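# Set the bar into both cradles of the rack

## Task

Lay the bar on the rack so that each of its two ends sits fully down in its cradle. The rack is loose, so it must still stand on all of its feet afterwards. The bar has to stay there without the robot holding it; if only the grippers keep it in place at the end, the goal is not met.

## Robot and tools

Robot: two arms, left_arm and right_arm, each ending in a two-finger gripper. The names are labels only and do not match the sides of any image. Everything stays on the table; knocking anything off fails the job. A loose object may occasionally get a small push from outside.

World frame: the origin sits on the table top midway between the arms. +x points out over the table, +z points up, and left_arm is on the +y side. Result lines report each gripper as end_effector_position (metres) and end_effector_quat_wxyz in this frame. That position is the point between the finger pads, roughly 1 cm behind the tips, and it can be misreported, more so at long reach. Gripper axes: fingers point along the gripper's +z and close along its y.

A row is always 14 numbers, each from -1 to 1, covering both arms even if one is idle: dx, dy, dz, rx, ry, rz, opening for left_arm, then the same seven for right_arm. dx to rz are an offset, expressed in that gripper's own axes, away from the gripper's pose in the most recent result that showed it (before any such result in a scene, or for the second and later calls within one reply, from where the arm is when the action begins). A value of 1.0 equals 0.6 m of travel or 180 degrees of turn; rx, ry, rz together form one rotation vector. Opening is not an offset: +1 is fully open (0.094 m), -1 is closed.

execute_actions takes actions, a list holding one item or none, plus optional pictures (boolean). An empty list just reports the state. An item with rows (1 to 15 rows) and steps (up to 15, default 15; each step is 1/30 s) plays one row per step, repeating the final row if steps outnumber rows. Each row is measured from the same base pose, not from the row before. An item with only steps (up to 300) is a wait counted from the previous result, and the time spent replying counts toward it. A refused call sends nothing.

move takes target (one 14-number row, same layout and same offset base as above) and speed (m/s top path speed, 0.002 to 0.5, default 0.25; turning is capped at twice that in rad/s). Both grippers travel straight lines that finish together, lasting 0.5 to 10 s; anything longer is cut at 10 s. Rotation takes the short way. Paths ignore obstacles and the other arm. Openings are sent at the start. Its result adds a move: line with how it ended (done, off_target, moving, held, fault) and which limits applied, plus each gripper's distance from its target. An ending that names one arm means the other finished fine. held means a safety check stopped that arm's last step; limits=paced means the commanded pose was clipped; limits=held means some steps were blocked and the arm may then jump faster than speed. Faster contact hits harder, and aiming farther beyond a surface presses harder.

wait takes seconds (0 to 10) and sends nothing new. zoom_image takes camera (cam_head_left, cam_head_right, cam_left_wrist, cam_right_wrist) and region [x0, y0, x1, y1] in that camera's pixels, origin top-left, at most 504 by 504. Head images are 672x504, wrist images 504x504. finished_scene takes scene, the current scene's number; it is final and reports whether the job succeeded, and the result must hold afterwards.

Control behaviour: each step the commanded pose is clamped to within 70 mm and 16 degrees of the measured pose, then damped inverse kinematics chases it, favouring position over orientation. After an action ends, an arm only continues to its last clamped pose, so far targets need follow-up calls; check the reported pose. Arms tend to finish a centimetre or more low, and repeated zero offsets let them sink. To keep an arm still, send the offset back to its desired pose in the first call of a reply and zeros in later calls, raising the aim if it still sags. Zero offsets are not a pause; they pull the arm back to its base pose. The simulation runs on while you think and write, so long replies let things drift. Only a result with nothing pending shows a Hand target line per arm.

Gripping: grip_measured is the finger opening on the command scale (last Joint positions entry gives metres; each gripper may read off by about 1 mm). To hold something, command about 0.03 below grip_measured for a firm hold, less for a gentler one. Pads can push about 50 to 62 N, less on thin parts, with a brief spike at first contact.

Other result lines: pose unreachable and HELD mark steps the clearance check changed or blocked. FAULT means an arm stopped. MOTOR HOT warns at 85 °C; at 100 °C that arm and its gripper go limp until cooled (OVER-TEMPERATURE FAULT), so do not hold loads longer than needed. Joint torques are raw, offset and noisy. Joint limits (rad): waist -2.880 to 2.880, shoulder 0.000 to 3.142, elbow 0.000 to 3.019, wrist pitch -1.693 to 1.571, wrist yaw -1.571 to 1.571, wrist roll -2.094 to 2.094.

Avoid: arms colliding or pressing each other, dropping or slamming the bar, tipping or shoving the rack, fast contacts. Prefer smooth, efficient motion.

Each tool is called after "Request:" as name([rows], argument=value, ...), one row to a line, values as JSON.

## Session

Request:
execute_actions(actions=[])

Scene clock: 0.00 s of 4070.00 s.
left_arm: end_effector_position=(+0.6886, +0.4968, +0.3716) grip_measured=+1.000 end_effector_quat_wxyz=(+0.585, -0.586, +0.510, -0.231) | right_arm: end_effector_position=(+0.2980, +0.1486, +0.1599) grip_measured=+0.197 end_effector_quat_wxyz=(-0.294, +0.927, -0.229, -0.037)
Joint positions: left_arm=[ 0.332  1.666  1.461 -0.012 -0.266 -1.289  0.094] | right_arm=[ 0.858  1.554  1.163 -0.626 -0.249 -1.583  0.056]
Joint velocities: left_arm=[-0.005 -0.005 -0.007 -0.007  0.007  0.022  0.   ] | right_arm=[-0.005  0.015  0.002  0.017  0.007  0.037  0.   ]
Joint torques (N m, as the arm reports them, + toward a larger angle): no reading
Hand target (left_arm): +0.691, +0.497, +0.401; +0.601, -0.577, +0.497, -0.243
Hand target (right_arm): +0.303, +0.156, +0.169; -0.304, +0.925, -0.227, -0.033
camera_calibration (this result's frames):
cam_left_wrist: T_world_to_cam=[[0.314963, -0.207241, 0.926202, -0.458471], [-0.20739, -0.967315, -0.145916, 0.682369], [0.926168, -0.146127, -0.347648, -0.312032], [0, 0, 0, 1]] pos_world=[0.574911, 0.519455, 0.415728]
cam_right_wrist: T_world_to_cam=[[0.446614, 0.703521, 0.552806, -0.329363], [0.690962, -0.663719, 0.286442, -0.14361], [0.568426, 0.254039, -0.782532, 0.0417632], [0, 0, 0, 1]] pos_world=[0.222588, 0.125788, 0.255891]

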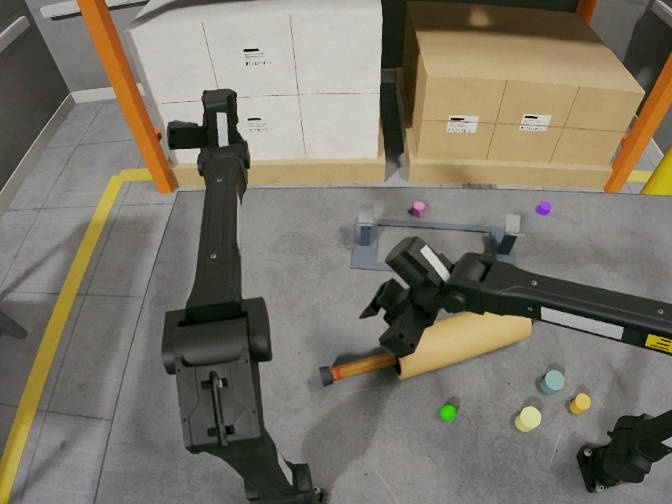

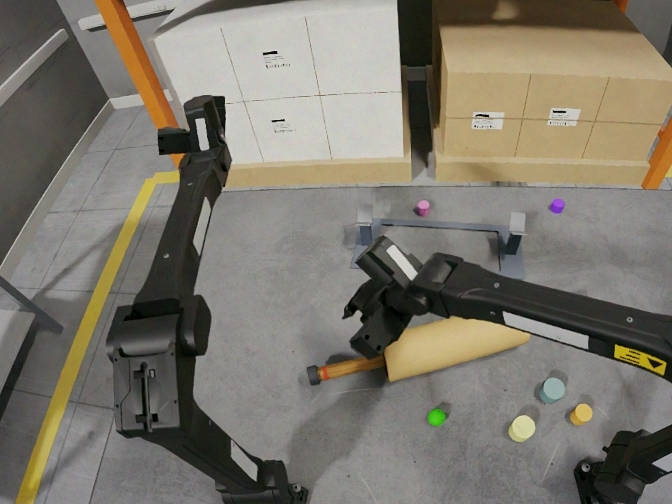

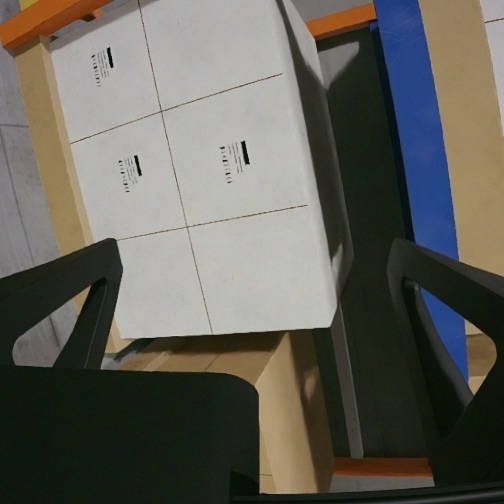

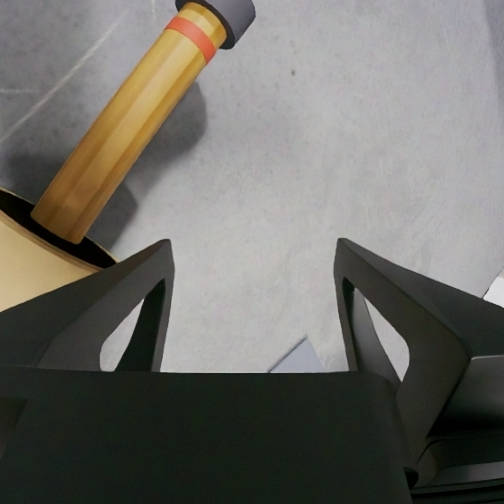

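Request:
move(target=[0.204,0.397,-0.626,-0.177,0.449,0.449,1,0.431,0.475,-0.411,-0.14,0.138,0.255,1], speed=0.4)

Request:
move(target=[0.125,-0.133,0.05,0,0,0.417,1,0,0,0,0,0,0,1], speed=0.45)

Request:
zoom_image(camera="cam_head_left", region=[330,190,582,390])

Scene clock: 12.47 s of 4070.00 s.
left_arm: end_effector_position=(+0.3341, +0.2735, +0.1853) grip_measured=+1.000 end_effector_quat_wxyz=(+0.004, +0.005, +1.000, +0.002) | right_arm: end_effector_position=(+0.3696, -0.2954, +0.1425) grip_measured=+1.000 end_effector_quat_wxyz=(+0.005, +0.793, -0.609, -0.014)
Joint positions: left_arm=[ 0.041  1.287  1.071 -1.347 -0.005 -0.074  0.094] | right_arm=[ 0.005  1.309  0.974 -1.263 -0.014 -1.681  0.094]
Joint velocities: left_arm=[ 0.005 -0.024 -0.027 -0.007 -0.051  0.007  0.   ] | right_arm=[ 0.005 -0.005  0.012 -0.012  0.081 -0.007  0.   ]
Joint torques (N m, as the arm reports them, + toward a larger angle): left_arm=[ -1.7  -10.     8.2    0.    -0.25  -0.07] | right_arm=[-1.59 -6.48 11.86  0.12 -0.08 -0.05]
Hand target (left_arm): +0.329, +0.274, +0.190; +0.002, +0.011, +1.000, +0.004
Hand target (right_arm): +0.383, -0.296, +0.152; +0.001, +0.795, -0.607, -0.010
Off the commanded pose (left_arm): 0.007 m, 1 deg.
Off the commanded pose (right_arm): 0.024 m, 2 deg.
After step 90, 6.40 s passed at rest.
move: off_target (right_arm)
camera_calibration (this result's frames):
cam_left_wrist: T_world_to_cam=[[-0.00627818, -0.999953, 0.0074024, 0.273822], [-0.815442, 0.00940417, 0.578762, 0.167375], [-0.578805, -0.00240265, -0.815463, 0.468971], [0, 0, 0, 1]] pos_world=[0.409646, 0.273362, 0.283531]
cam_right_wrist: T_world_to_cam=[[0.967011, 0.254688, 0.00497326, -0.28619], [0.210169, -0.808708, 0.549381, -0.385368], [0.143943, -0.530212, -0.835557, 0.0330392], [0, 0, 0, 1]] pos_world=[0.352985, -0.221243, 0.240743]

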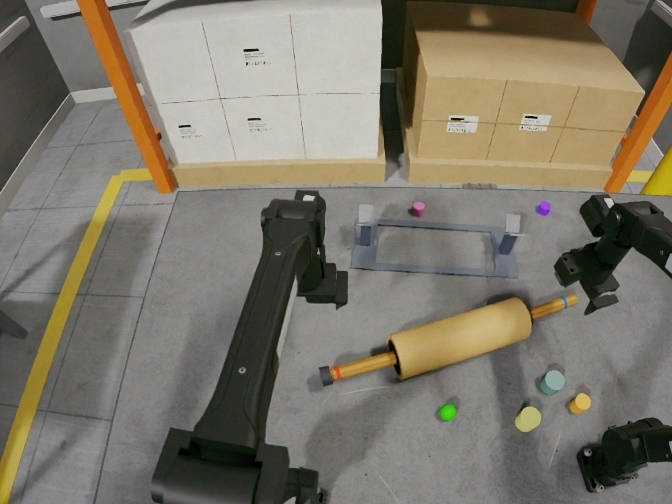

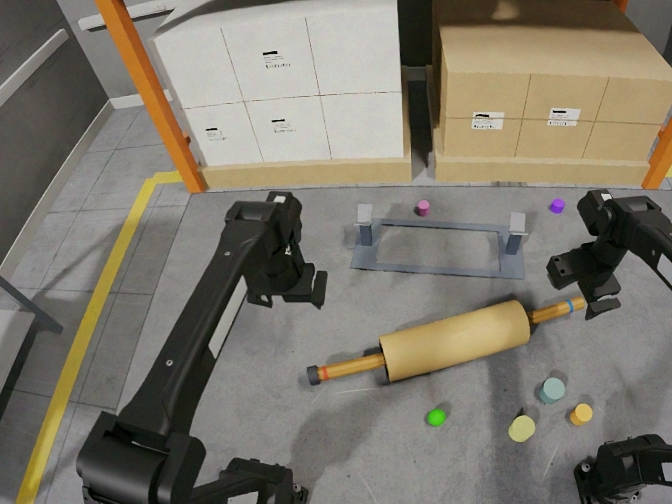

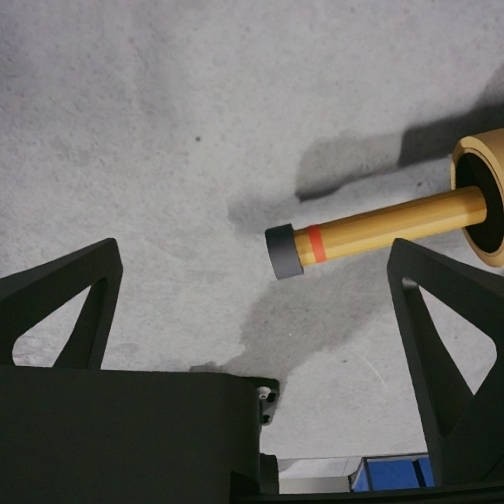

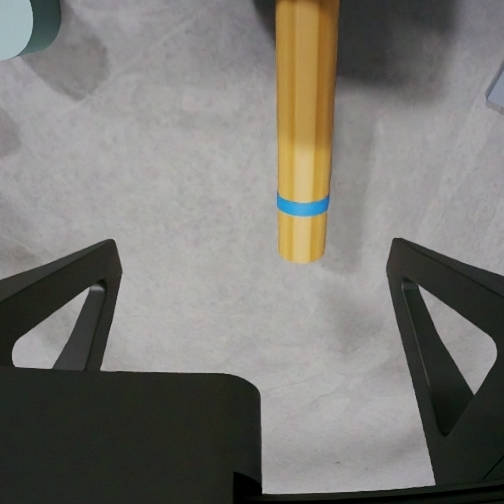

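Scene clock: 14.60 s of 4070.00 s.
left_arm: end_effector_position=(+0.2574, +0.1960, +0.1513) grip_measured=+1.000 end_effector_quat_wxyz=(-0.014, +0.608, +0.794, +0.003) | right_arm: end_effector_position=(+0.3696, -0.2954, +0.1425) grip_measured=+1.000 end_effector_quat_wxyz=(+0.005, +0.793, -0.609, -0.014)
Joint positions: left_arm=[-0.248  1.175  0.885 -1.308 -0.013  0.932  0.094] | right_arm=[ 0.005  1.309  0.974 -1.263 -0.014 -1.681  0.094]
Joint velocities: left_arm=[-0.005 -0.005 -0.007  0.002 -0.051 -0.007  0.   ] | right_arm=[ 0.005 -0.005 -0.002 -0.002  0.022 -0.007  0.   ]
Joint torques (N m, as the arm reports them, + toward a larger angle): left_arm=[-1.64 -8.44  7.79  1.28 -0.02 -0.05] | right_arm=[ 0.19 -7.91  8.34  0.48 -0.25  0.02]
Hand target (left_arm): +0.260, +0.194, +0.155; +0.002, +0.613, +0.790, +0.007
Hand target (right_arm): +0.370, -0.295, +0.143; +0.005, +0.793, -0.609, -0.014
Off the commanded pose (left_arm): 0.003 m, 2 deg.
Off the commanded pose (right_arm): 0.000 m, 0 deg.
move: done
camera_calibration (this result's frames):
cam_left_wrist: T_world_to_cam=[[-0.963717, -0.265702, 0.0255287, 0.295863], [-0.196534, 0.771037, 0.605703, -0.187429], [-0.18062, 0.578709, -0.795281, 0.177265], [0, 0, 0, 1]] pos_world=[0.28031, 0.120541, 0.246949]
cam_right_wrist: T_world_to_cam=[[0.967011, 0.254688, 0.00497326, -0.28619], [0.210169, -0.808708, 0.549381, -0.385368], [0.143943, -0.530212, -0.835557, 0.0330392], [0, 0, 0, 1]] pos_world=[0.352985, -0.221243, 0.240743]

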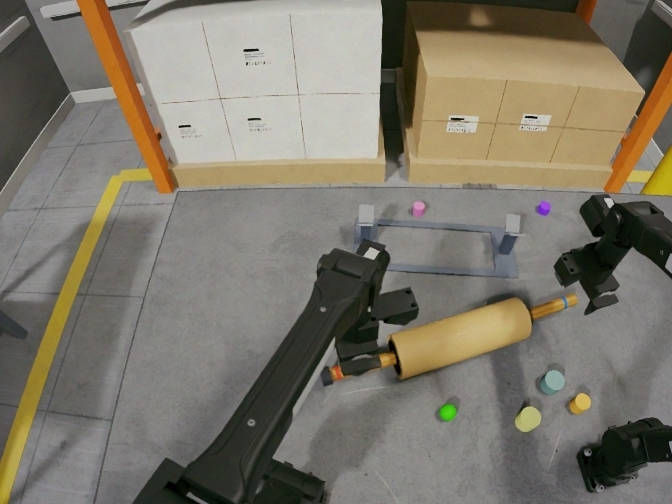

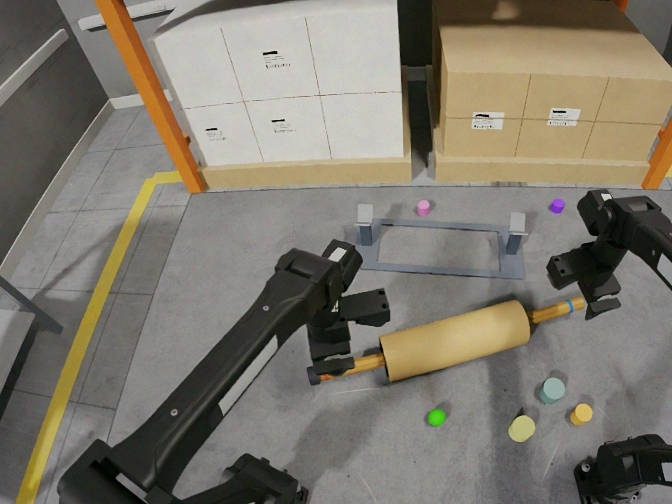

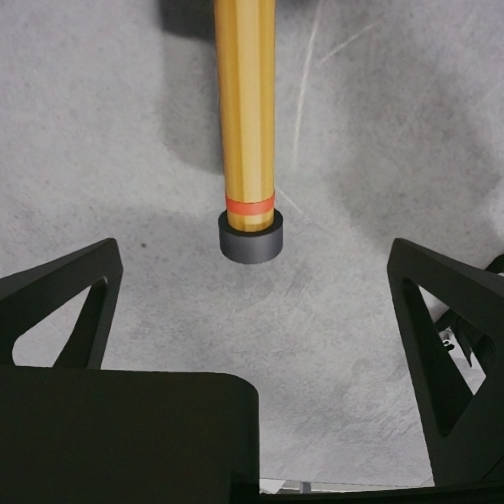

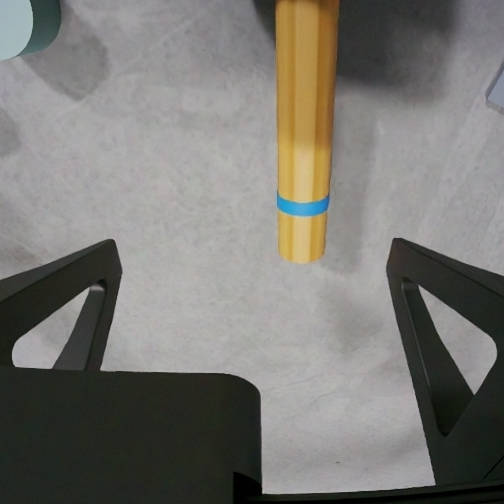

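Region (330, 190, 582, 390) of cam_head_left's 672x504 image, scaled by 2.000, with more detail than that image has; it fills the top 400 rows of this view, and the rest is white.

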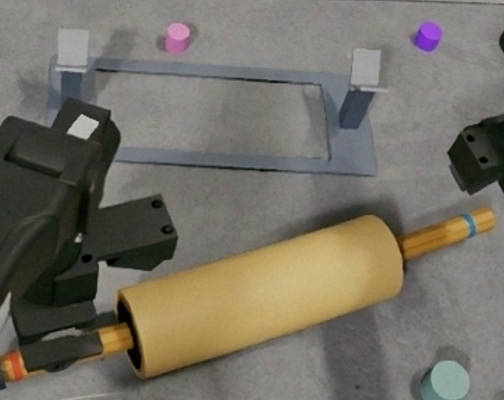

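Request:
move(target=[-0.012,0.012,0.186,-0.004,-0.008,-0.008,1,0.005,-0.052,0.172,0.008,0.005,-0.006,1], speed=0.15)

Scene clock: 17.57 s of 4070.00 s.
left_arm: end_effector_position=(+0.2585, +0.1939, +0.0414) grip_measured=+1.000 end_effector_quat_wxyz=(-0.008, +0.602, +0.799, -0.000) | right_arm: end_effector_position=(+0.3953, -0.2929, +0.0440) grip_measured=+1.000 end_effector_quat_wxyz=(-0.000, +0.793, -0.609, -0.003)
Joint positions: left_arm=[-0.248  1.328  0.691 -0.95  -0.004  0.917  0.094] | right_arm=[ 0.006  1.494  0.869 -0.95  -0.004 -1.681  0.094]
Joint velocities: left_arm=[-0.015 -0.005 -0.022 -0.007  0.022  0.022  0.   ] | right_arm=[-0.005 -0.005  0.007 -0.012  0.037  0.037  0.   ]
Joint torques (N m, as the arm reports them, + toward a larger angle): left_arm=[-1.22 -7.52  6.95  1.3   0.1  -0.2 ] | right_arm=[ 1.26 -8.49  7.49  1.08 -0.11  0.01]
Hand target (left_arm): +0.263, +0.192, +0.040; -0.001, +0.598, +0.802, +0.000
Hand target (right_arm): +0.398, -0.288, +0.040; -0.000, +0.799, -0.602, -0.001
Off the commanded pose (left_arm): 0.006 m, 1 deg.
Off the commanded pose (right_arm): 0.007 m, 1 deg.
move: done
camera_calibration (this result's frames):
cam_left_wrist: T_world_to_cam=[[-0.959655, -0.280271, 0.0225853, 0.301097], [-0.212366, 0.775101, 0.595079, -0.115242], [-0.184289, 0.566274, -0.80335, 0.0949989], [0, 0, 0, 1]] pos_world=[0.281983, 0.119918, 0.138095]
cam_right_wrist: T_world_to_cam=[[0.966385, 0.255675, 0.0270435, -0.31167], [0.197327, -0.805023, 0.559464, -0.328922], [0.164812, -0.535321, -0.828413, -0.0617872], [0, 0, 0, 1]] pos_world=[0.376282, -0.21818, 0.141264]

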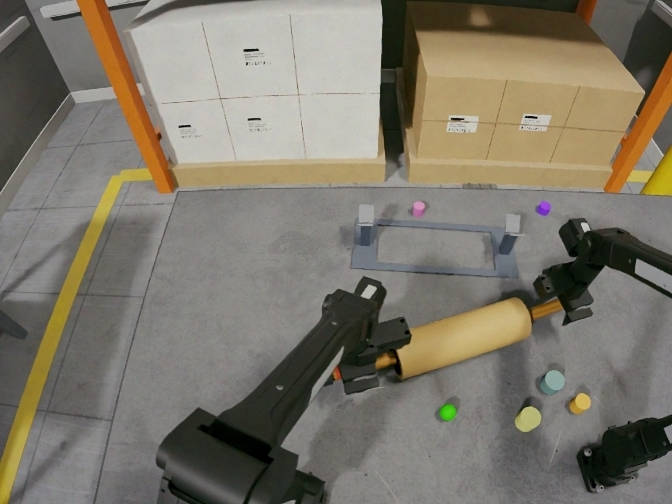

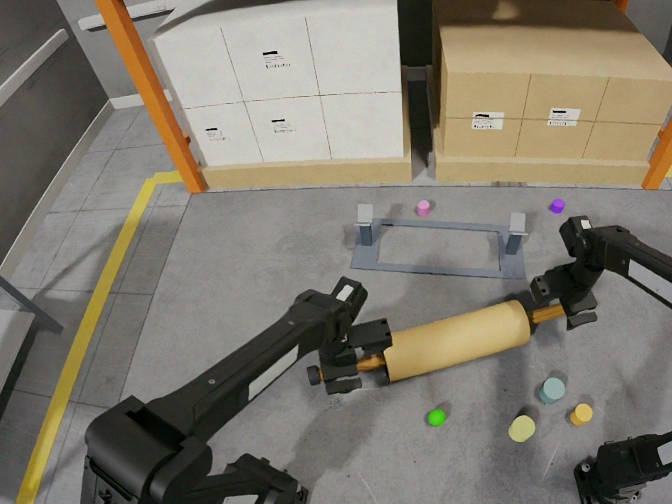

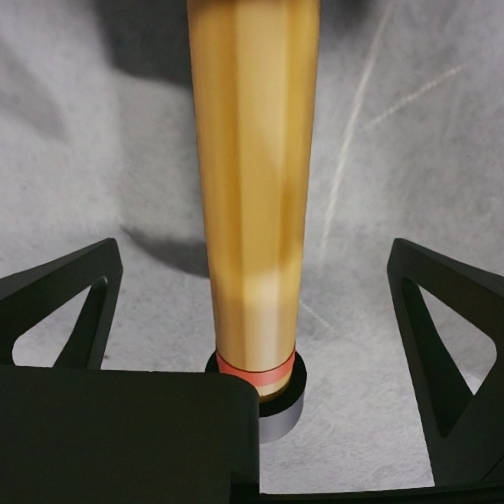

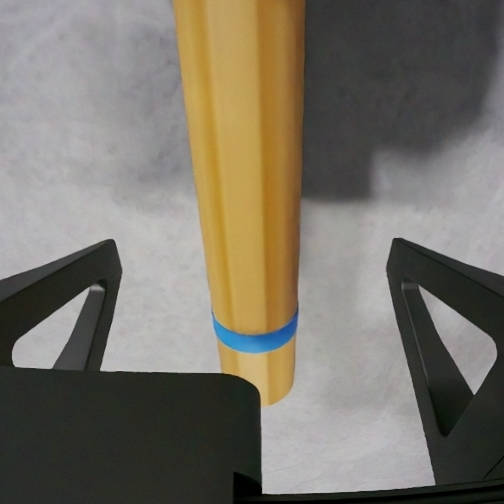

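Request:
execute_actions([
  {"rows":[[0,0,0.004,0,0,0,0,0,0,0.012,0,0,-0.012,0],[0,0,0.004,0,0,0,0,0,0,0.012,0,0,-0.012,0],[0,0,0.004,0,0,0,0,0,0,0.012,0,0,-0.012,0],[0,0,0.004,0,0,0,-0.52,0,0,0.012,0,0,-0.012,-0.52]]},
], pictures=false)

Request:
execute_actions([
  {"steps":8},
], pictures=false)

Scene clock: 22.83 s of 4070.00 s.
left_arm: end_effector_position=(+0.2586, +0.1939, +0.0414) grip_measured=-0.426 end_effector_quat_wxyz=(-0.008, +0.602, +0.799, +0.000) | right_arm: end_effector_position=(+0.3937, -0.2932, +0.0416) grip_measured=-0.417 end_effector_quat_wxyz=(+0.000, +0.801, -0.599, -0.003)
Joint positions: left_arm=[-0.248  1.328  0.691 -0.949 -0.004  0.917  0.027] | right_arm=[ 0.006  1.494  0.861 -0.942 -0.004 -1.707  0.027]
Joint velocities: left_arm=[ 0.005 -0.015  0.007 -0.002 -0.007 -0.022  0.001] | right_arm=[ 0.005 -0.015 -0.012 -0.012  0.022 -0.007  0.   ]
Joint torques (N m, as the arm reports them, + toward a larger angle): left_arm=[-1.41 -7.39  6.59  0.83  0.   -0.14] | right_arm=[ 0.06 -9.02  7.03  1.17 -0.18  0.  ]
Hand target (left_arm): +0.258, +0.194, +0.039; -0.008, +0.602, +0.799, -0.000
Hand target (right_arm): +0.395, -0.293, +0.037; -0.000, +0.805, -0.594, -0.003
Off the commanded pose (left_arm): 0.002 m, 0 deg.
Off the commanded pose (right_arm): 0.005 m, 1 deg.
Steps of this call (steps 1 to 90: nothing new was sent; then 1.77 s passed at rest; steps 91 to 105: all 15 steps of this action). Readings (end_effector_position):
91: left_arm (+0.2585, +0.1939, +0.0414) | right_arm (+0.3954, -0.2929, +0.0437)
92: left_arm (+0.2585, +0.1939, +0.0414) | right_arm (+0.3954, -0.2929, +0.0434)
94: left_arm (+0.2585, +0.1939, +0.0414) | right_arm (+0.3943, -0.2931, +0.0423)
98: left_arm (+0.2586, +0.1939, +0.0414) | right_arm (+0.3937, -0.2932, +0.0416)
105: the state above

Scene clock: 23.10 s of 4070.00 s.
left_arm: end_effector_position=(+0.2586, +0.1939, +0.0414) grip_measured=-0.426 end_effector_quat_wxyz=(-0.008, +0.602, +0.799, +0.000) | right_arm: end_effector_position=(+0.3937, -0.2932, +0.0416) grip_measured=-0.417 end_effector_quat_wxyz=(+0.000, +0.801, -0.599, -0.003)
Joint positions: left_arm=[-0.248  1.328  0.691 -0.949 -0.004  0.917  0.027] | right_arm=[ 0.006  1.494  0.861 -0.942 -0.004 -1.707  0.027]
Joint velocities: left_arm=[-0.005 -0.005 -0.007  0.002 -0.022  0.007  0.001] | right_arm=[-0.015  0.005  0.007 -0.007  0.022  0.022 -0.001]
Joint torques (N m, as the arm reports them, + toward a larger angle): left_arm=[-1.48 -7.48  6.61  0.94  0.   -0.13] | right_arm=[-0.66 -7.75  7.17  0.93 -0.19 -0.12]
Hand target (left_arm): +0.258, +0.194, +0.039; -0.008, +0.602, +0.799, -0.000
Hand target (right_arm): +0.395, -0.293, +0.037; -0.000, +0.805, -0.594, -0.003
Off the commanded pose (left_arm): 0.002 m, 0 deg.
Off the commanded pose (right_arm): 0.005 m, 1 deg.
Steps of this call (steps 1 to 8: nothing new was sent). Readings (end_effector_position):
1: left_arm (+0.2586, +0.1939, +0.0414) | right_arm (+0.3937, -0.2932, +0.0416)
2: left_arm (+0.2586, +0.1939, +0.0414) | right_arm (+0.3937, -0.2932, +0.0416)
4: left_arm (+0.2586, +0.1939, +0.0414) | right_arm (+0.3937, -0.2932, +0.0416)
8: the state above

Request:
move(target=[-0.058,0.455,-0.33,-0.05,-0.012,0.111,-0.52,0.006,-0.168,-0.29,0.048,0.008,0.111,-0.52], speed=0.12)

Scene clock: 27.73 s of 4070.00 s.
left_arm: end_effector_position=(+0.5098, +0.2320, +0.1921) grip_measured=-0.426 end_effector_quat_wxyz=(+0.023, +0.729, +0.684, +0.023) | right_arm: end_effector_position=(+0.4739, -0.2742, +0.1899) grip_measured=-0.417 end_effector_quat_wxyz=(+0.033, -0.686, +0.726, -0.032)
Joint positions: left_arm=[-0.008  1.711  1.557 -1.353 -0.006  1.501  0.027] | right_arm=[ 0.03   1.477  1.268 -1.272  0.018 -1.341  0.027]
Joint velocities: left_arm=[-0.005 -0.005 -0.007 -0.012  0.007  0.066 -0.001] | right_arm=[-0.015 -0.005 -0.012 -0.022  0.007 -0.095  0.   ]
Joint torques (N m, as the arm reports them, + toward a larger angle): left_arm=[ -0.22 -15.61  14.79  -0.08   0.01   0.03] | right_arm=[  0.   -12.42  13.44   0.3    0.29   0.13]
Hand target (left_arm): +0.531, +0.239, +0.234; +0.053, +0.729, +0.681, +0.049
Hand target (right_arm): +0.489, -0.271, +0.216; -0.053, +0.682, -0.727, +0.052
Off the commanded pose (left_arm): 0.050 m, 5 deg.
Off the commanded pose (right_arm): 0.032 m, 3 deg.
move: off_target (left_arm, right_arm)
camera_calibration (this result's frames):
cam_left_wrist: T_world_to_cam=[[-0.996845, 0.0598424, -0.0521429, 0.504], [0.0180416, 0.810576, 0.585355, -0.304941], [0.0772948, 0.582568, -0.809099, 0.104711], [0, 0, 0, 1]] pos_world=[0.499818, 0.156016, 0.289501]
cam_right_wrist: T_world_to_cam=[[0.990807, -0.0588129, 0.121828, -0.512133], [-0.117251, -0.822535, 0.556497, -0.266156], [0.067479, -0.565665, -0.821869, 0.0927131], [0, 0, 0, 1]] pos_world=[0.469962, -0.196598, 0.286705]

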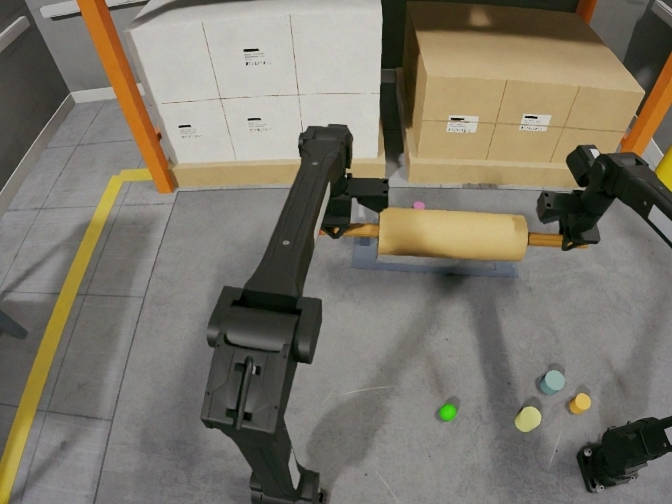

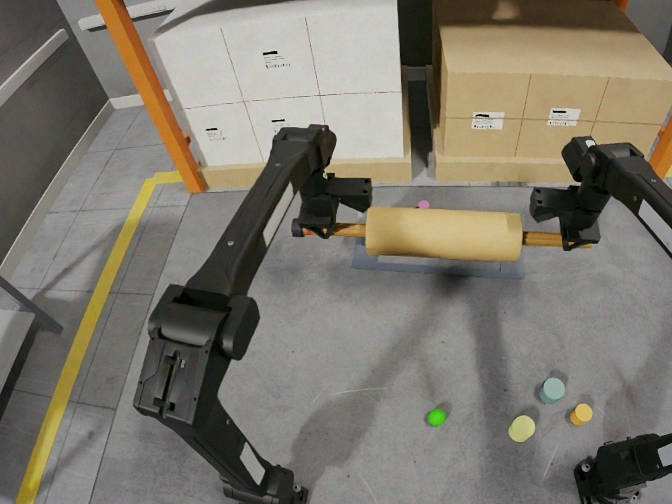

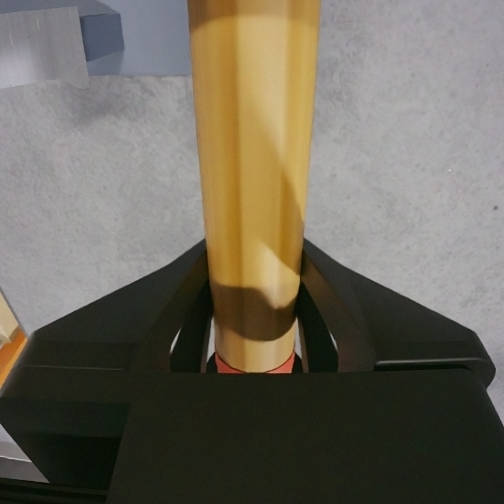

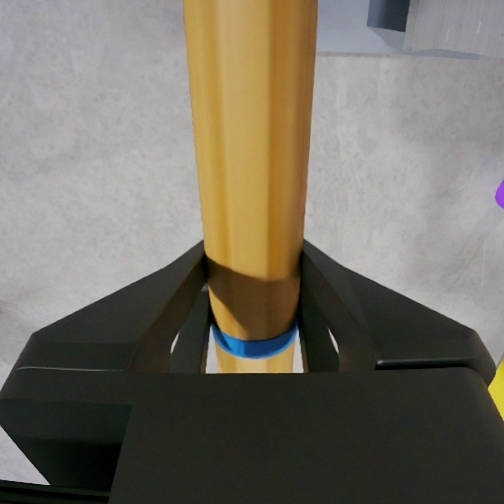

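Request:
move(target=[0.026,0.21,-0.07,-0.035,0,0,-0.52,-0.018,-0.2,-0.025,0.025,0,0,-0.52], speed=0.08)

Request:
zoom_image(camera="cam_head_left", region=[330,150,582,300])

Scene clock: 32.27 s of 4070.00 s.
left_arm: end_effector_position=(+0.6129, +0.2391, +0.1934) grip_measured=-0.426 end_effector_quat_wxyz=(+0.029, +0.731, +0.682, +0.031) | right_arm: end_effector_position=(+0.5724, -0.2657, +0.1947) grip_measured=-0.417 end_effector_quat_wxyz=(+0.040, -0.683, +0.728, -0.044)
Joint positions: left_arm=[ 0.024  1.979  1.946 -1.454 -0.009  1.538  0.027] | right_arm=[ 0.017  1.712  1.562 -1.305  0.027 -1.348  0.027]
Joint velocities: left_arm=[ 0.005 -0.005 -0.007 -0.007 -0.066 -0.051  0.   ] | right_arm=[ 0.005 -0.005  0.017 -0.007  0.022  0.007  0.001]
Joint torques (N m, as the arm reports them, + toward a larger angle): left_arm=[ -0.92 -19.24  15.09  -0.15   0.01  -0.12] | right_arm=[ -1.29 -15.25  14.25   0.54   0.    -0.06]
Hand target (left_arm): +0.630, +0.242, +0.242; +0.063, +0.726, +0.682, +0.061
Hand target (right_arm): +0.591, -0.270, +0.218; -0.060, +0.684, -0.725, +0.061
Off the commanded pose (left_arm): 0.053 m, 5 deg.
Off the commanded pose (right_arm): 0.030 m, 3 deg.
move: off_target (left_arm, right_arm)
camera_calibration (this result's frames):
cam_left_wrist: T_world_to_cam=[[-0.995311, 0.0646746, -0.0719251, 0.608148], [0.0100525, 0.808729, 0.588096, -0.308484], [0.0962027, 0.584616, -0.805587, 0.0809253], [0, 0, 0, 1]] pos_world=[0.600613, 0.162838, 0.290352]
cam_right_wrist: T_world_to_cam=[[0.986705, -0.0650892, 0.148921, -0.614388], [-0.138136, -0.818642, 0.557444, -0.237436], [0.0856293, -0.570604, -0.816749, 0.0821126], [0, 0, 0, 1]] pos_world=[0.566389, -0.187512, 0.290918]

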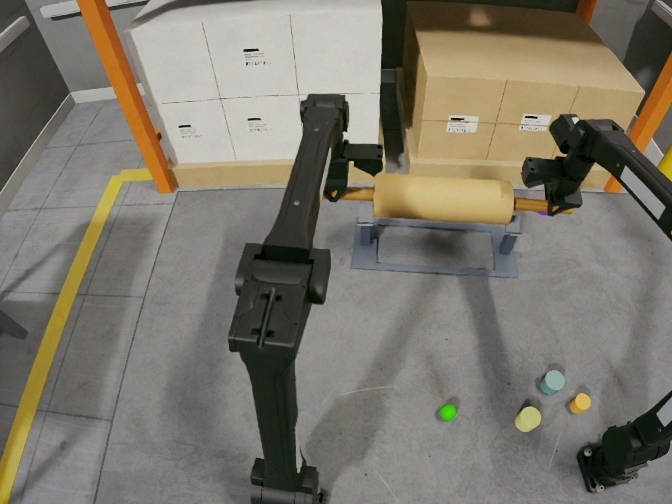

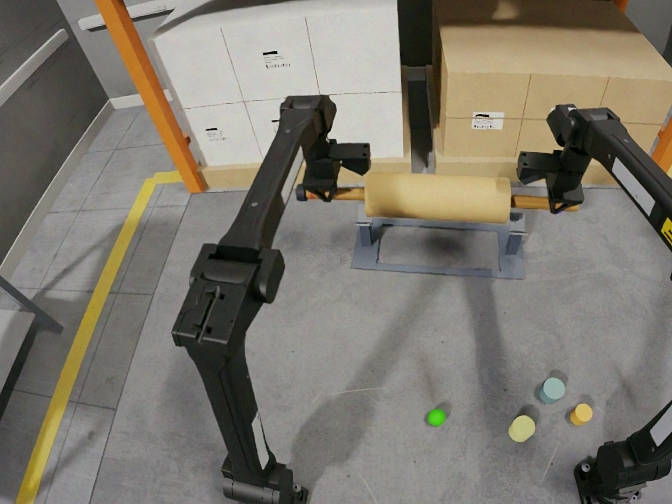

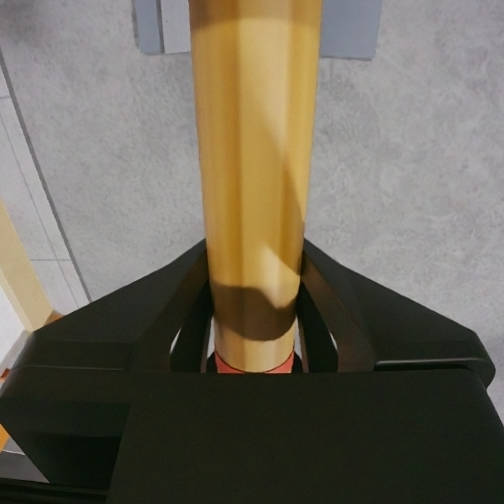

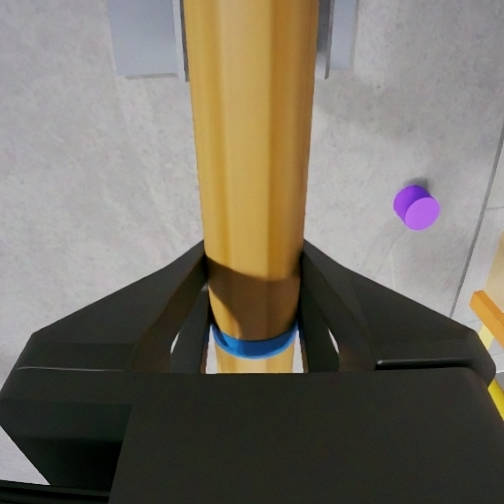

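Region (330, 150, 582, 300) of cam_head_left's 672x504 image, scaled by 2.000, with more detail than that image has; it fills the top 300 rows of this view, and the rest is white.

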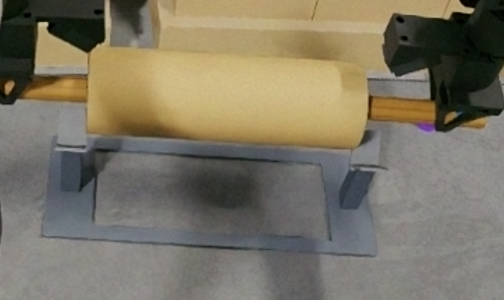

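Request:
move(target=[-0.03,0.025,-0.01,-0.015,0,0,-0.52,0.03,-0.025,0.01,0.012,0,0,-0.52], speed=0.05)

Request:
zoom_image(camera="cam_head_left", region=[330,150,582,300])

Scene clock: 35.00 s of 4070.00 s.
left_arm: end_effector_position=(+0.6143, +0.2241, +0.1786) grip_measured=-0.426 end_effector_quat_wxyz=(+0.024, +0.732, +0.680, +0.027) | right_arm: end_effector_position=(+0.5723, -0.2802, +0.1839) grip_measured=-0.417 end_effector_quat_wxyz=(+0.036, -0.682, +0.729, -0.042)
Joint positions: left_arm=[ 0.     1.999  1.939 -1.439 -0.011  1.519  0.027] | right_arm=[-0.01   1.715  1.539 -1.286  0.027 -1.37   0.027]
Joint velocities: left_arm=[-0.005 -0.015 -0.027 -0.002 -0.007 -0.051  0.001] | right_arm=[-0.015 -0.015 -0.012  0.007 -0.007  0.007  0.   ]
Joint torques (N m, as the arm reports them, + toward a larger angle): left_arm=[ -1.74 -19.49  11.03   1.14  -0.16  -0.24] | right_arm=[ -1.26 -15.83  10.49   1.69  -0.06  -0.06]
Hand target (left_arm): +0.625, +0.220, +0.201; +0.046, +0.729, +0.681, +0.047
Hand target (right_arm): +0.586, -0.284, +0.191; -0.053, +0.682, -0.727, +0.057
Off the commanded pose (left_arm): 0.025 m, 3 deg.
Off the commanded pose (right_arm): 0.017 m, 3 deg.
move: off_target (left_arm, right_arm)
camera_calibration (this result's frames):
cam_left_wrist: T_world_to_cam=[[-0.995744, 0.0696338, -0.060368, 0.606528], [0.0207129, 0.807386, 0.58966, -0.294236], [0.0898006, 0.5859, -0.805392, 0.0812458], [0, 0, 0, 1]] pos_world=[0.602746, 0.147725, 0.275549]
cam_right_wrist: T_world_to_cam=[[0.987526, -0.0692372, 0.141418, -0.613867], [-0.137587, -0.816182, 0.561174, -0.243663], [0.076569, -0.573631, -0.815527, 0.0691833], [0, 0, 0, 1]] pos_world=[0.567387, -0.20169, 0.27997]

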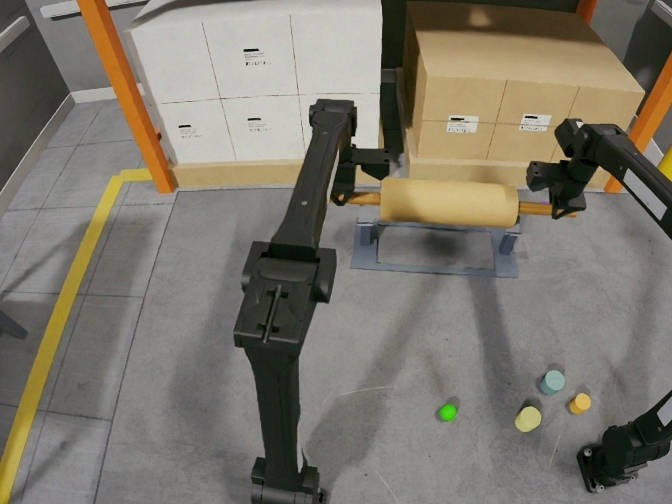

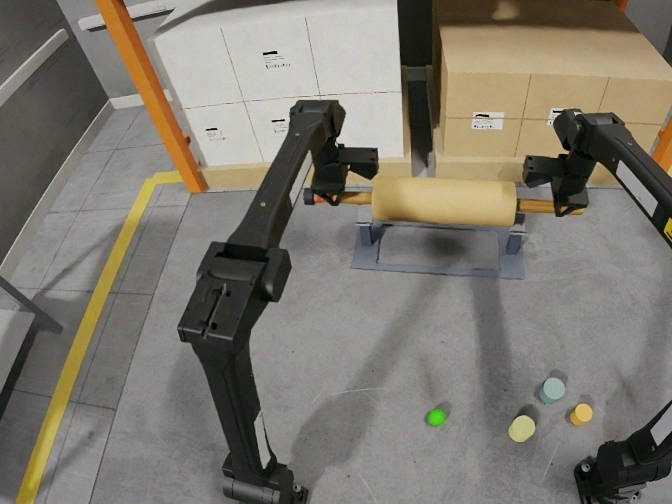

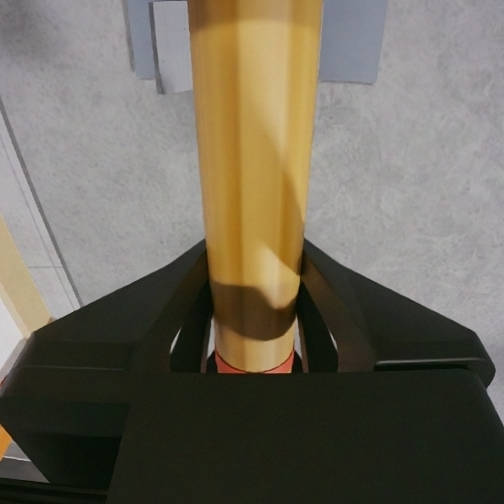

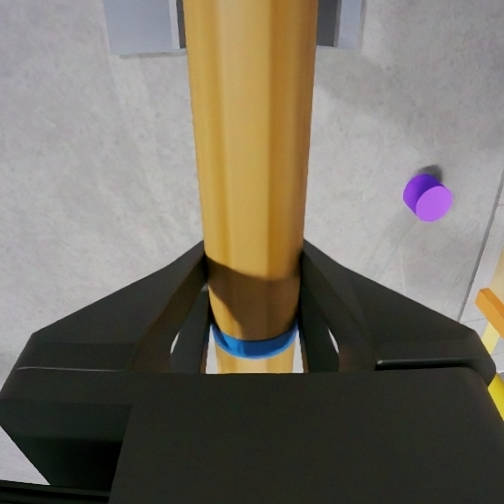

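Region (330, 150, 582, 300) of cam_head_left's 672x504 image, scaled by 2.000, with more detail than that image has; it fills the top 300 rows of this view, and the rest is white.

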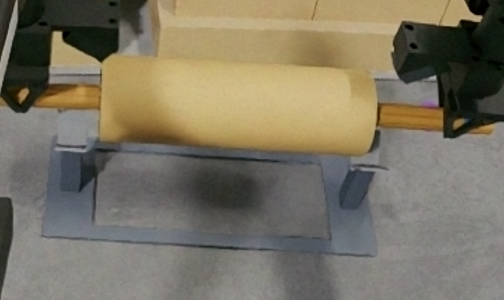

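Request:
move(target=[0.006,0.032,0.045,-0.018,0,0,-0.52,-0.006,-0.032,0.07,0.015,0,0,-0.52], speed=0.05)

Scene clock: 37.73 s of 4070.00 s.
left_arm: end_effector_position=(+0.6269, +0.2245, +0.1359) grip_measured=-0.426 end_effector_quat_wxyz=(+0.027, +0.733, +0.679, +0.032) | right_arm: end_effector_position=(+0.5834, -0.2796, +0.1387) grip_measured=-0.417 end_effector_quat_wxyz=(+0.037, -0.680, +0.731, -0.045)
Joint positions: left_arm=[ 0.002  2.043  1.896 -1.342 -0.014  1.523  0.027] | right_arm=[-0.01   1.768  1.488 -1.178  0.032 -1.366  0.027]
Joint velocities: left_arm=[ 0.005 -0.005  0.017 -0.007  0.066  0.022 -0.001] | right_arm=[-0.005  0.005  0.007  0.002  0.007  0.051 -0.   ]
Joint torques (N m, as the arm reports them, + toward a larger angle): left_arm=[ -1.11 -20.27   9.46   1.33   0.01  -0.13] | right_arm=[  0.2  -15.35  10.12   1.51   0.01  -0.01]
Hand target (left_arm): +0.635, +0.226, +0.153; +0.044, +0.731, +0.679, +0.047
Hand target (right_arm): +0.596, -0.278, +0.145; -0.053, +0.681, -0.728, +0.059
Off the commanded pose (left_arm): 0.019 m, 3 deg.
Off the commanded pose (right_arm): 0.014 m, 2 deg.
move: off_target (left_arm, right_arm)
camera_calibration (this result's frames):
cam_left_wrist: T_world_to_cam=[[-0.994988, 0.0714318, -0.0699798, 0.616887], [0.0163004, 0.806306, 0.591273, -0.266838], [0.0986609, 0.587169, -0.803429, 0.0394197], [0, 0, 0, 1]] pos_world=[0.614256, 0.147942, 0.232615]
cam_right_wrist: T_world_to_cam=[[0.986487, -0.0733379, 0.14651, -0.619664], [-0.144174, -0.813356, 0.563619, -0.211924], [0.0778302, -0.577125, -0.812938, 0.0297503], [0, 0, 0, 1]] pos_world=[0.578421, -0.200645, 0.234417]

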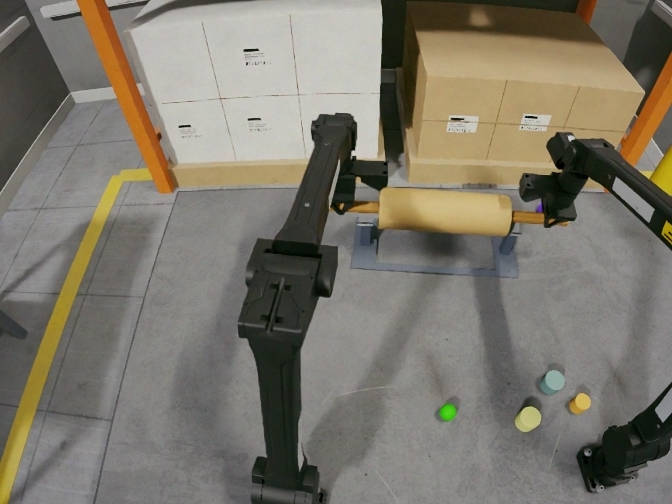

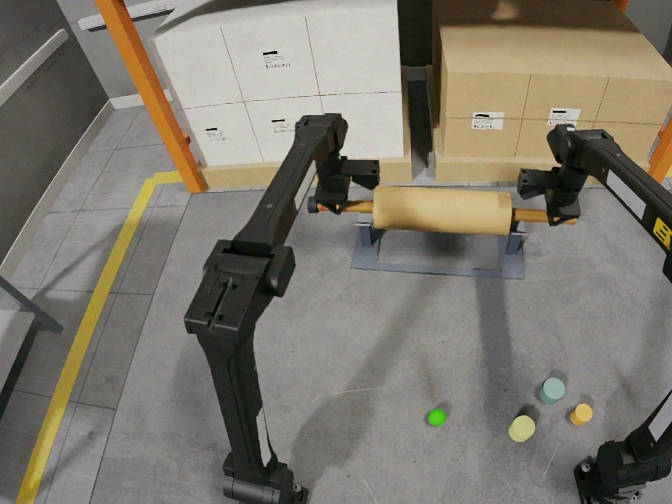

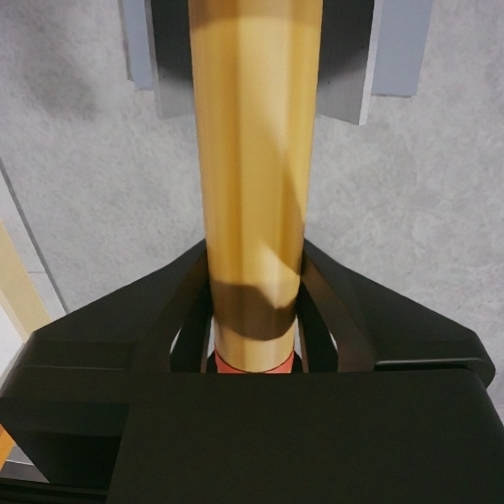

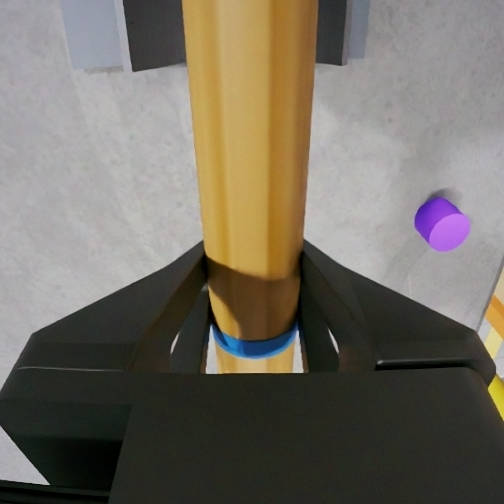

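Request:
move(target=[0.003,0.01,0.05,-0.014,0,0,-0.52,-0.003,-0.009,0.068,0.012,0,0,-0.52], speed=0.03)

Scene clock: 40.63 s of 4070.00 s.
left_arm: end_effector_position=(+0.6278, +0.2240, +0.0981) grip_measured=-0.426 end_effector_quat_wxyz=(+0.030, +0.734, +0.677, +0.036) | right_arm: end_effector_position=(+0.5830, -0.2801, +0.0993) grip_measured=-0.417 end_effector_quat_wxyz=(+0.040, -0.679, +0.732, -0.049)
Joint positions: left_arm=[ 0.001  2.059  1.821 -1.24  -0.016  1.526  0.027] | right_arm=[-0.01   1.795  1.416 -1.071  0.034 -1.363  0.027]
Joint velocities: left_arm=[-0.005  0.005 -0.012  0.017  0.11   0.007 -0.   ] | right_arm=[-0.015 -0.005  0.002 -0.012 -0.051 -0.081 -0.   ]
Joint torques (N m, as the arm reports them, + toward a larger angle): left_arm=[ -1.2  -19.75   8.71   1.36  -0.03  -0.16] | right_arm=[ -0.57 -15.87   9.51   1.51   0.04   0.07]
Hand target (left_arm): +0.635, +0.226, +0.107; +0.043, +0.732, +0.679, +0.047
Hand target (right_arm): +0.594, -0.278, +0.099; -0.049, +0.679, -0.730, +0.059
Off the commanded pose (left_arm): 0.012 m, 2 deg.
Off the commanded pose (right_arm): 0.011 m, 2 deg.
move: off_target (left_arm, right_arm)
camera_calibration (this result's frames):
cam_left_wrist: T_world_to_cam=[[-0.993877, 0.0754906, -0.0806814, 0.61461], [0.0131364, 0.805759, 0.592097, -0.242044], [0.109708, 0.587412, -0.801817, 0.00212902], [0, 0, 0, 1]] pos_world=[0.613793, 0.147381, 0.194608]
cam_right_wrist: T_world_to_cam=[[0.98492, -0.0764598, 0.155195, -0.614311], [-0.151805, -0.812224, 0.563248, -0.185413], [0.0829876, -0.578314, -0.811583, -0.00601185], [0, 0, 0, 1]] pos_world=[0.577399, -0.201043, 0.194892]

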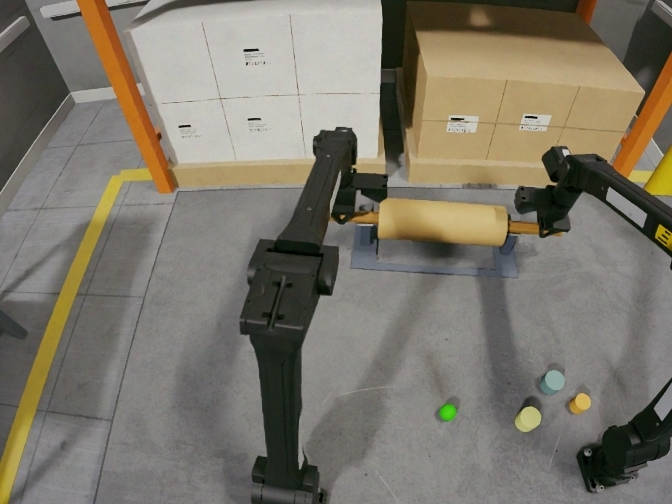

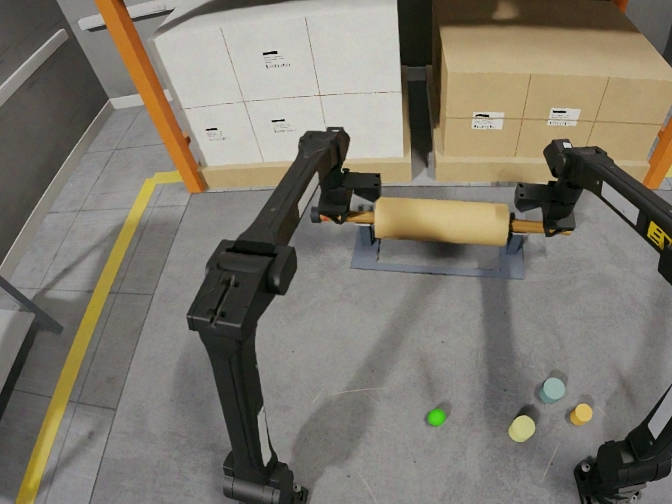

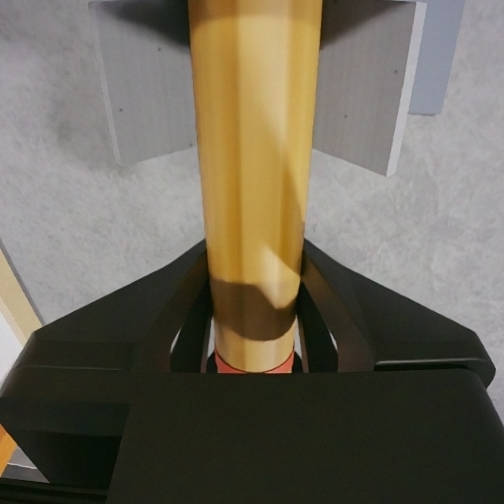

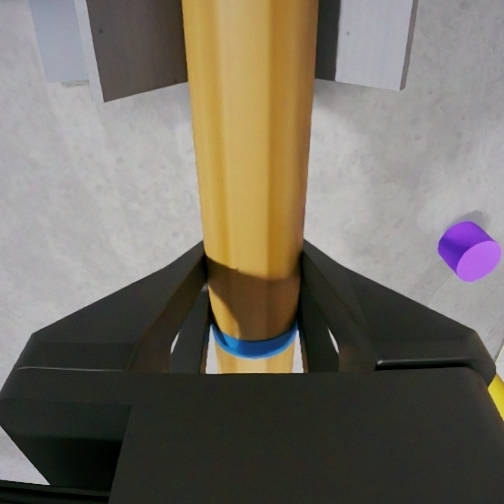

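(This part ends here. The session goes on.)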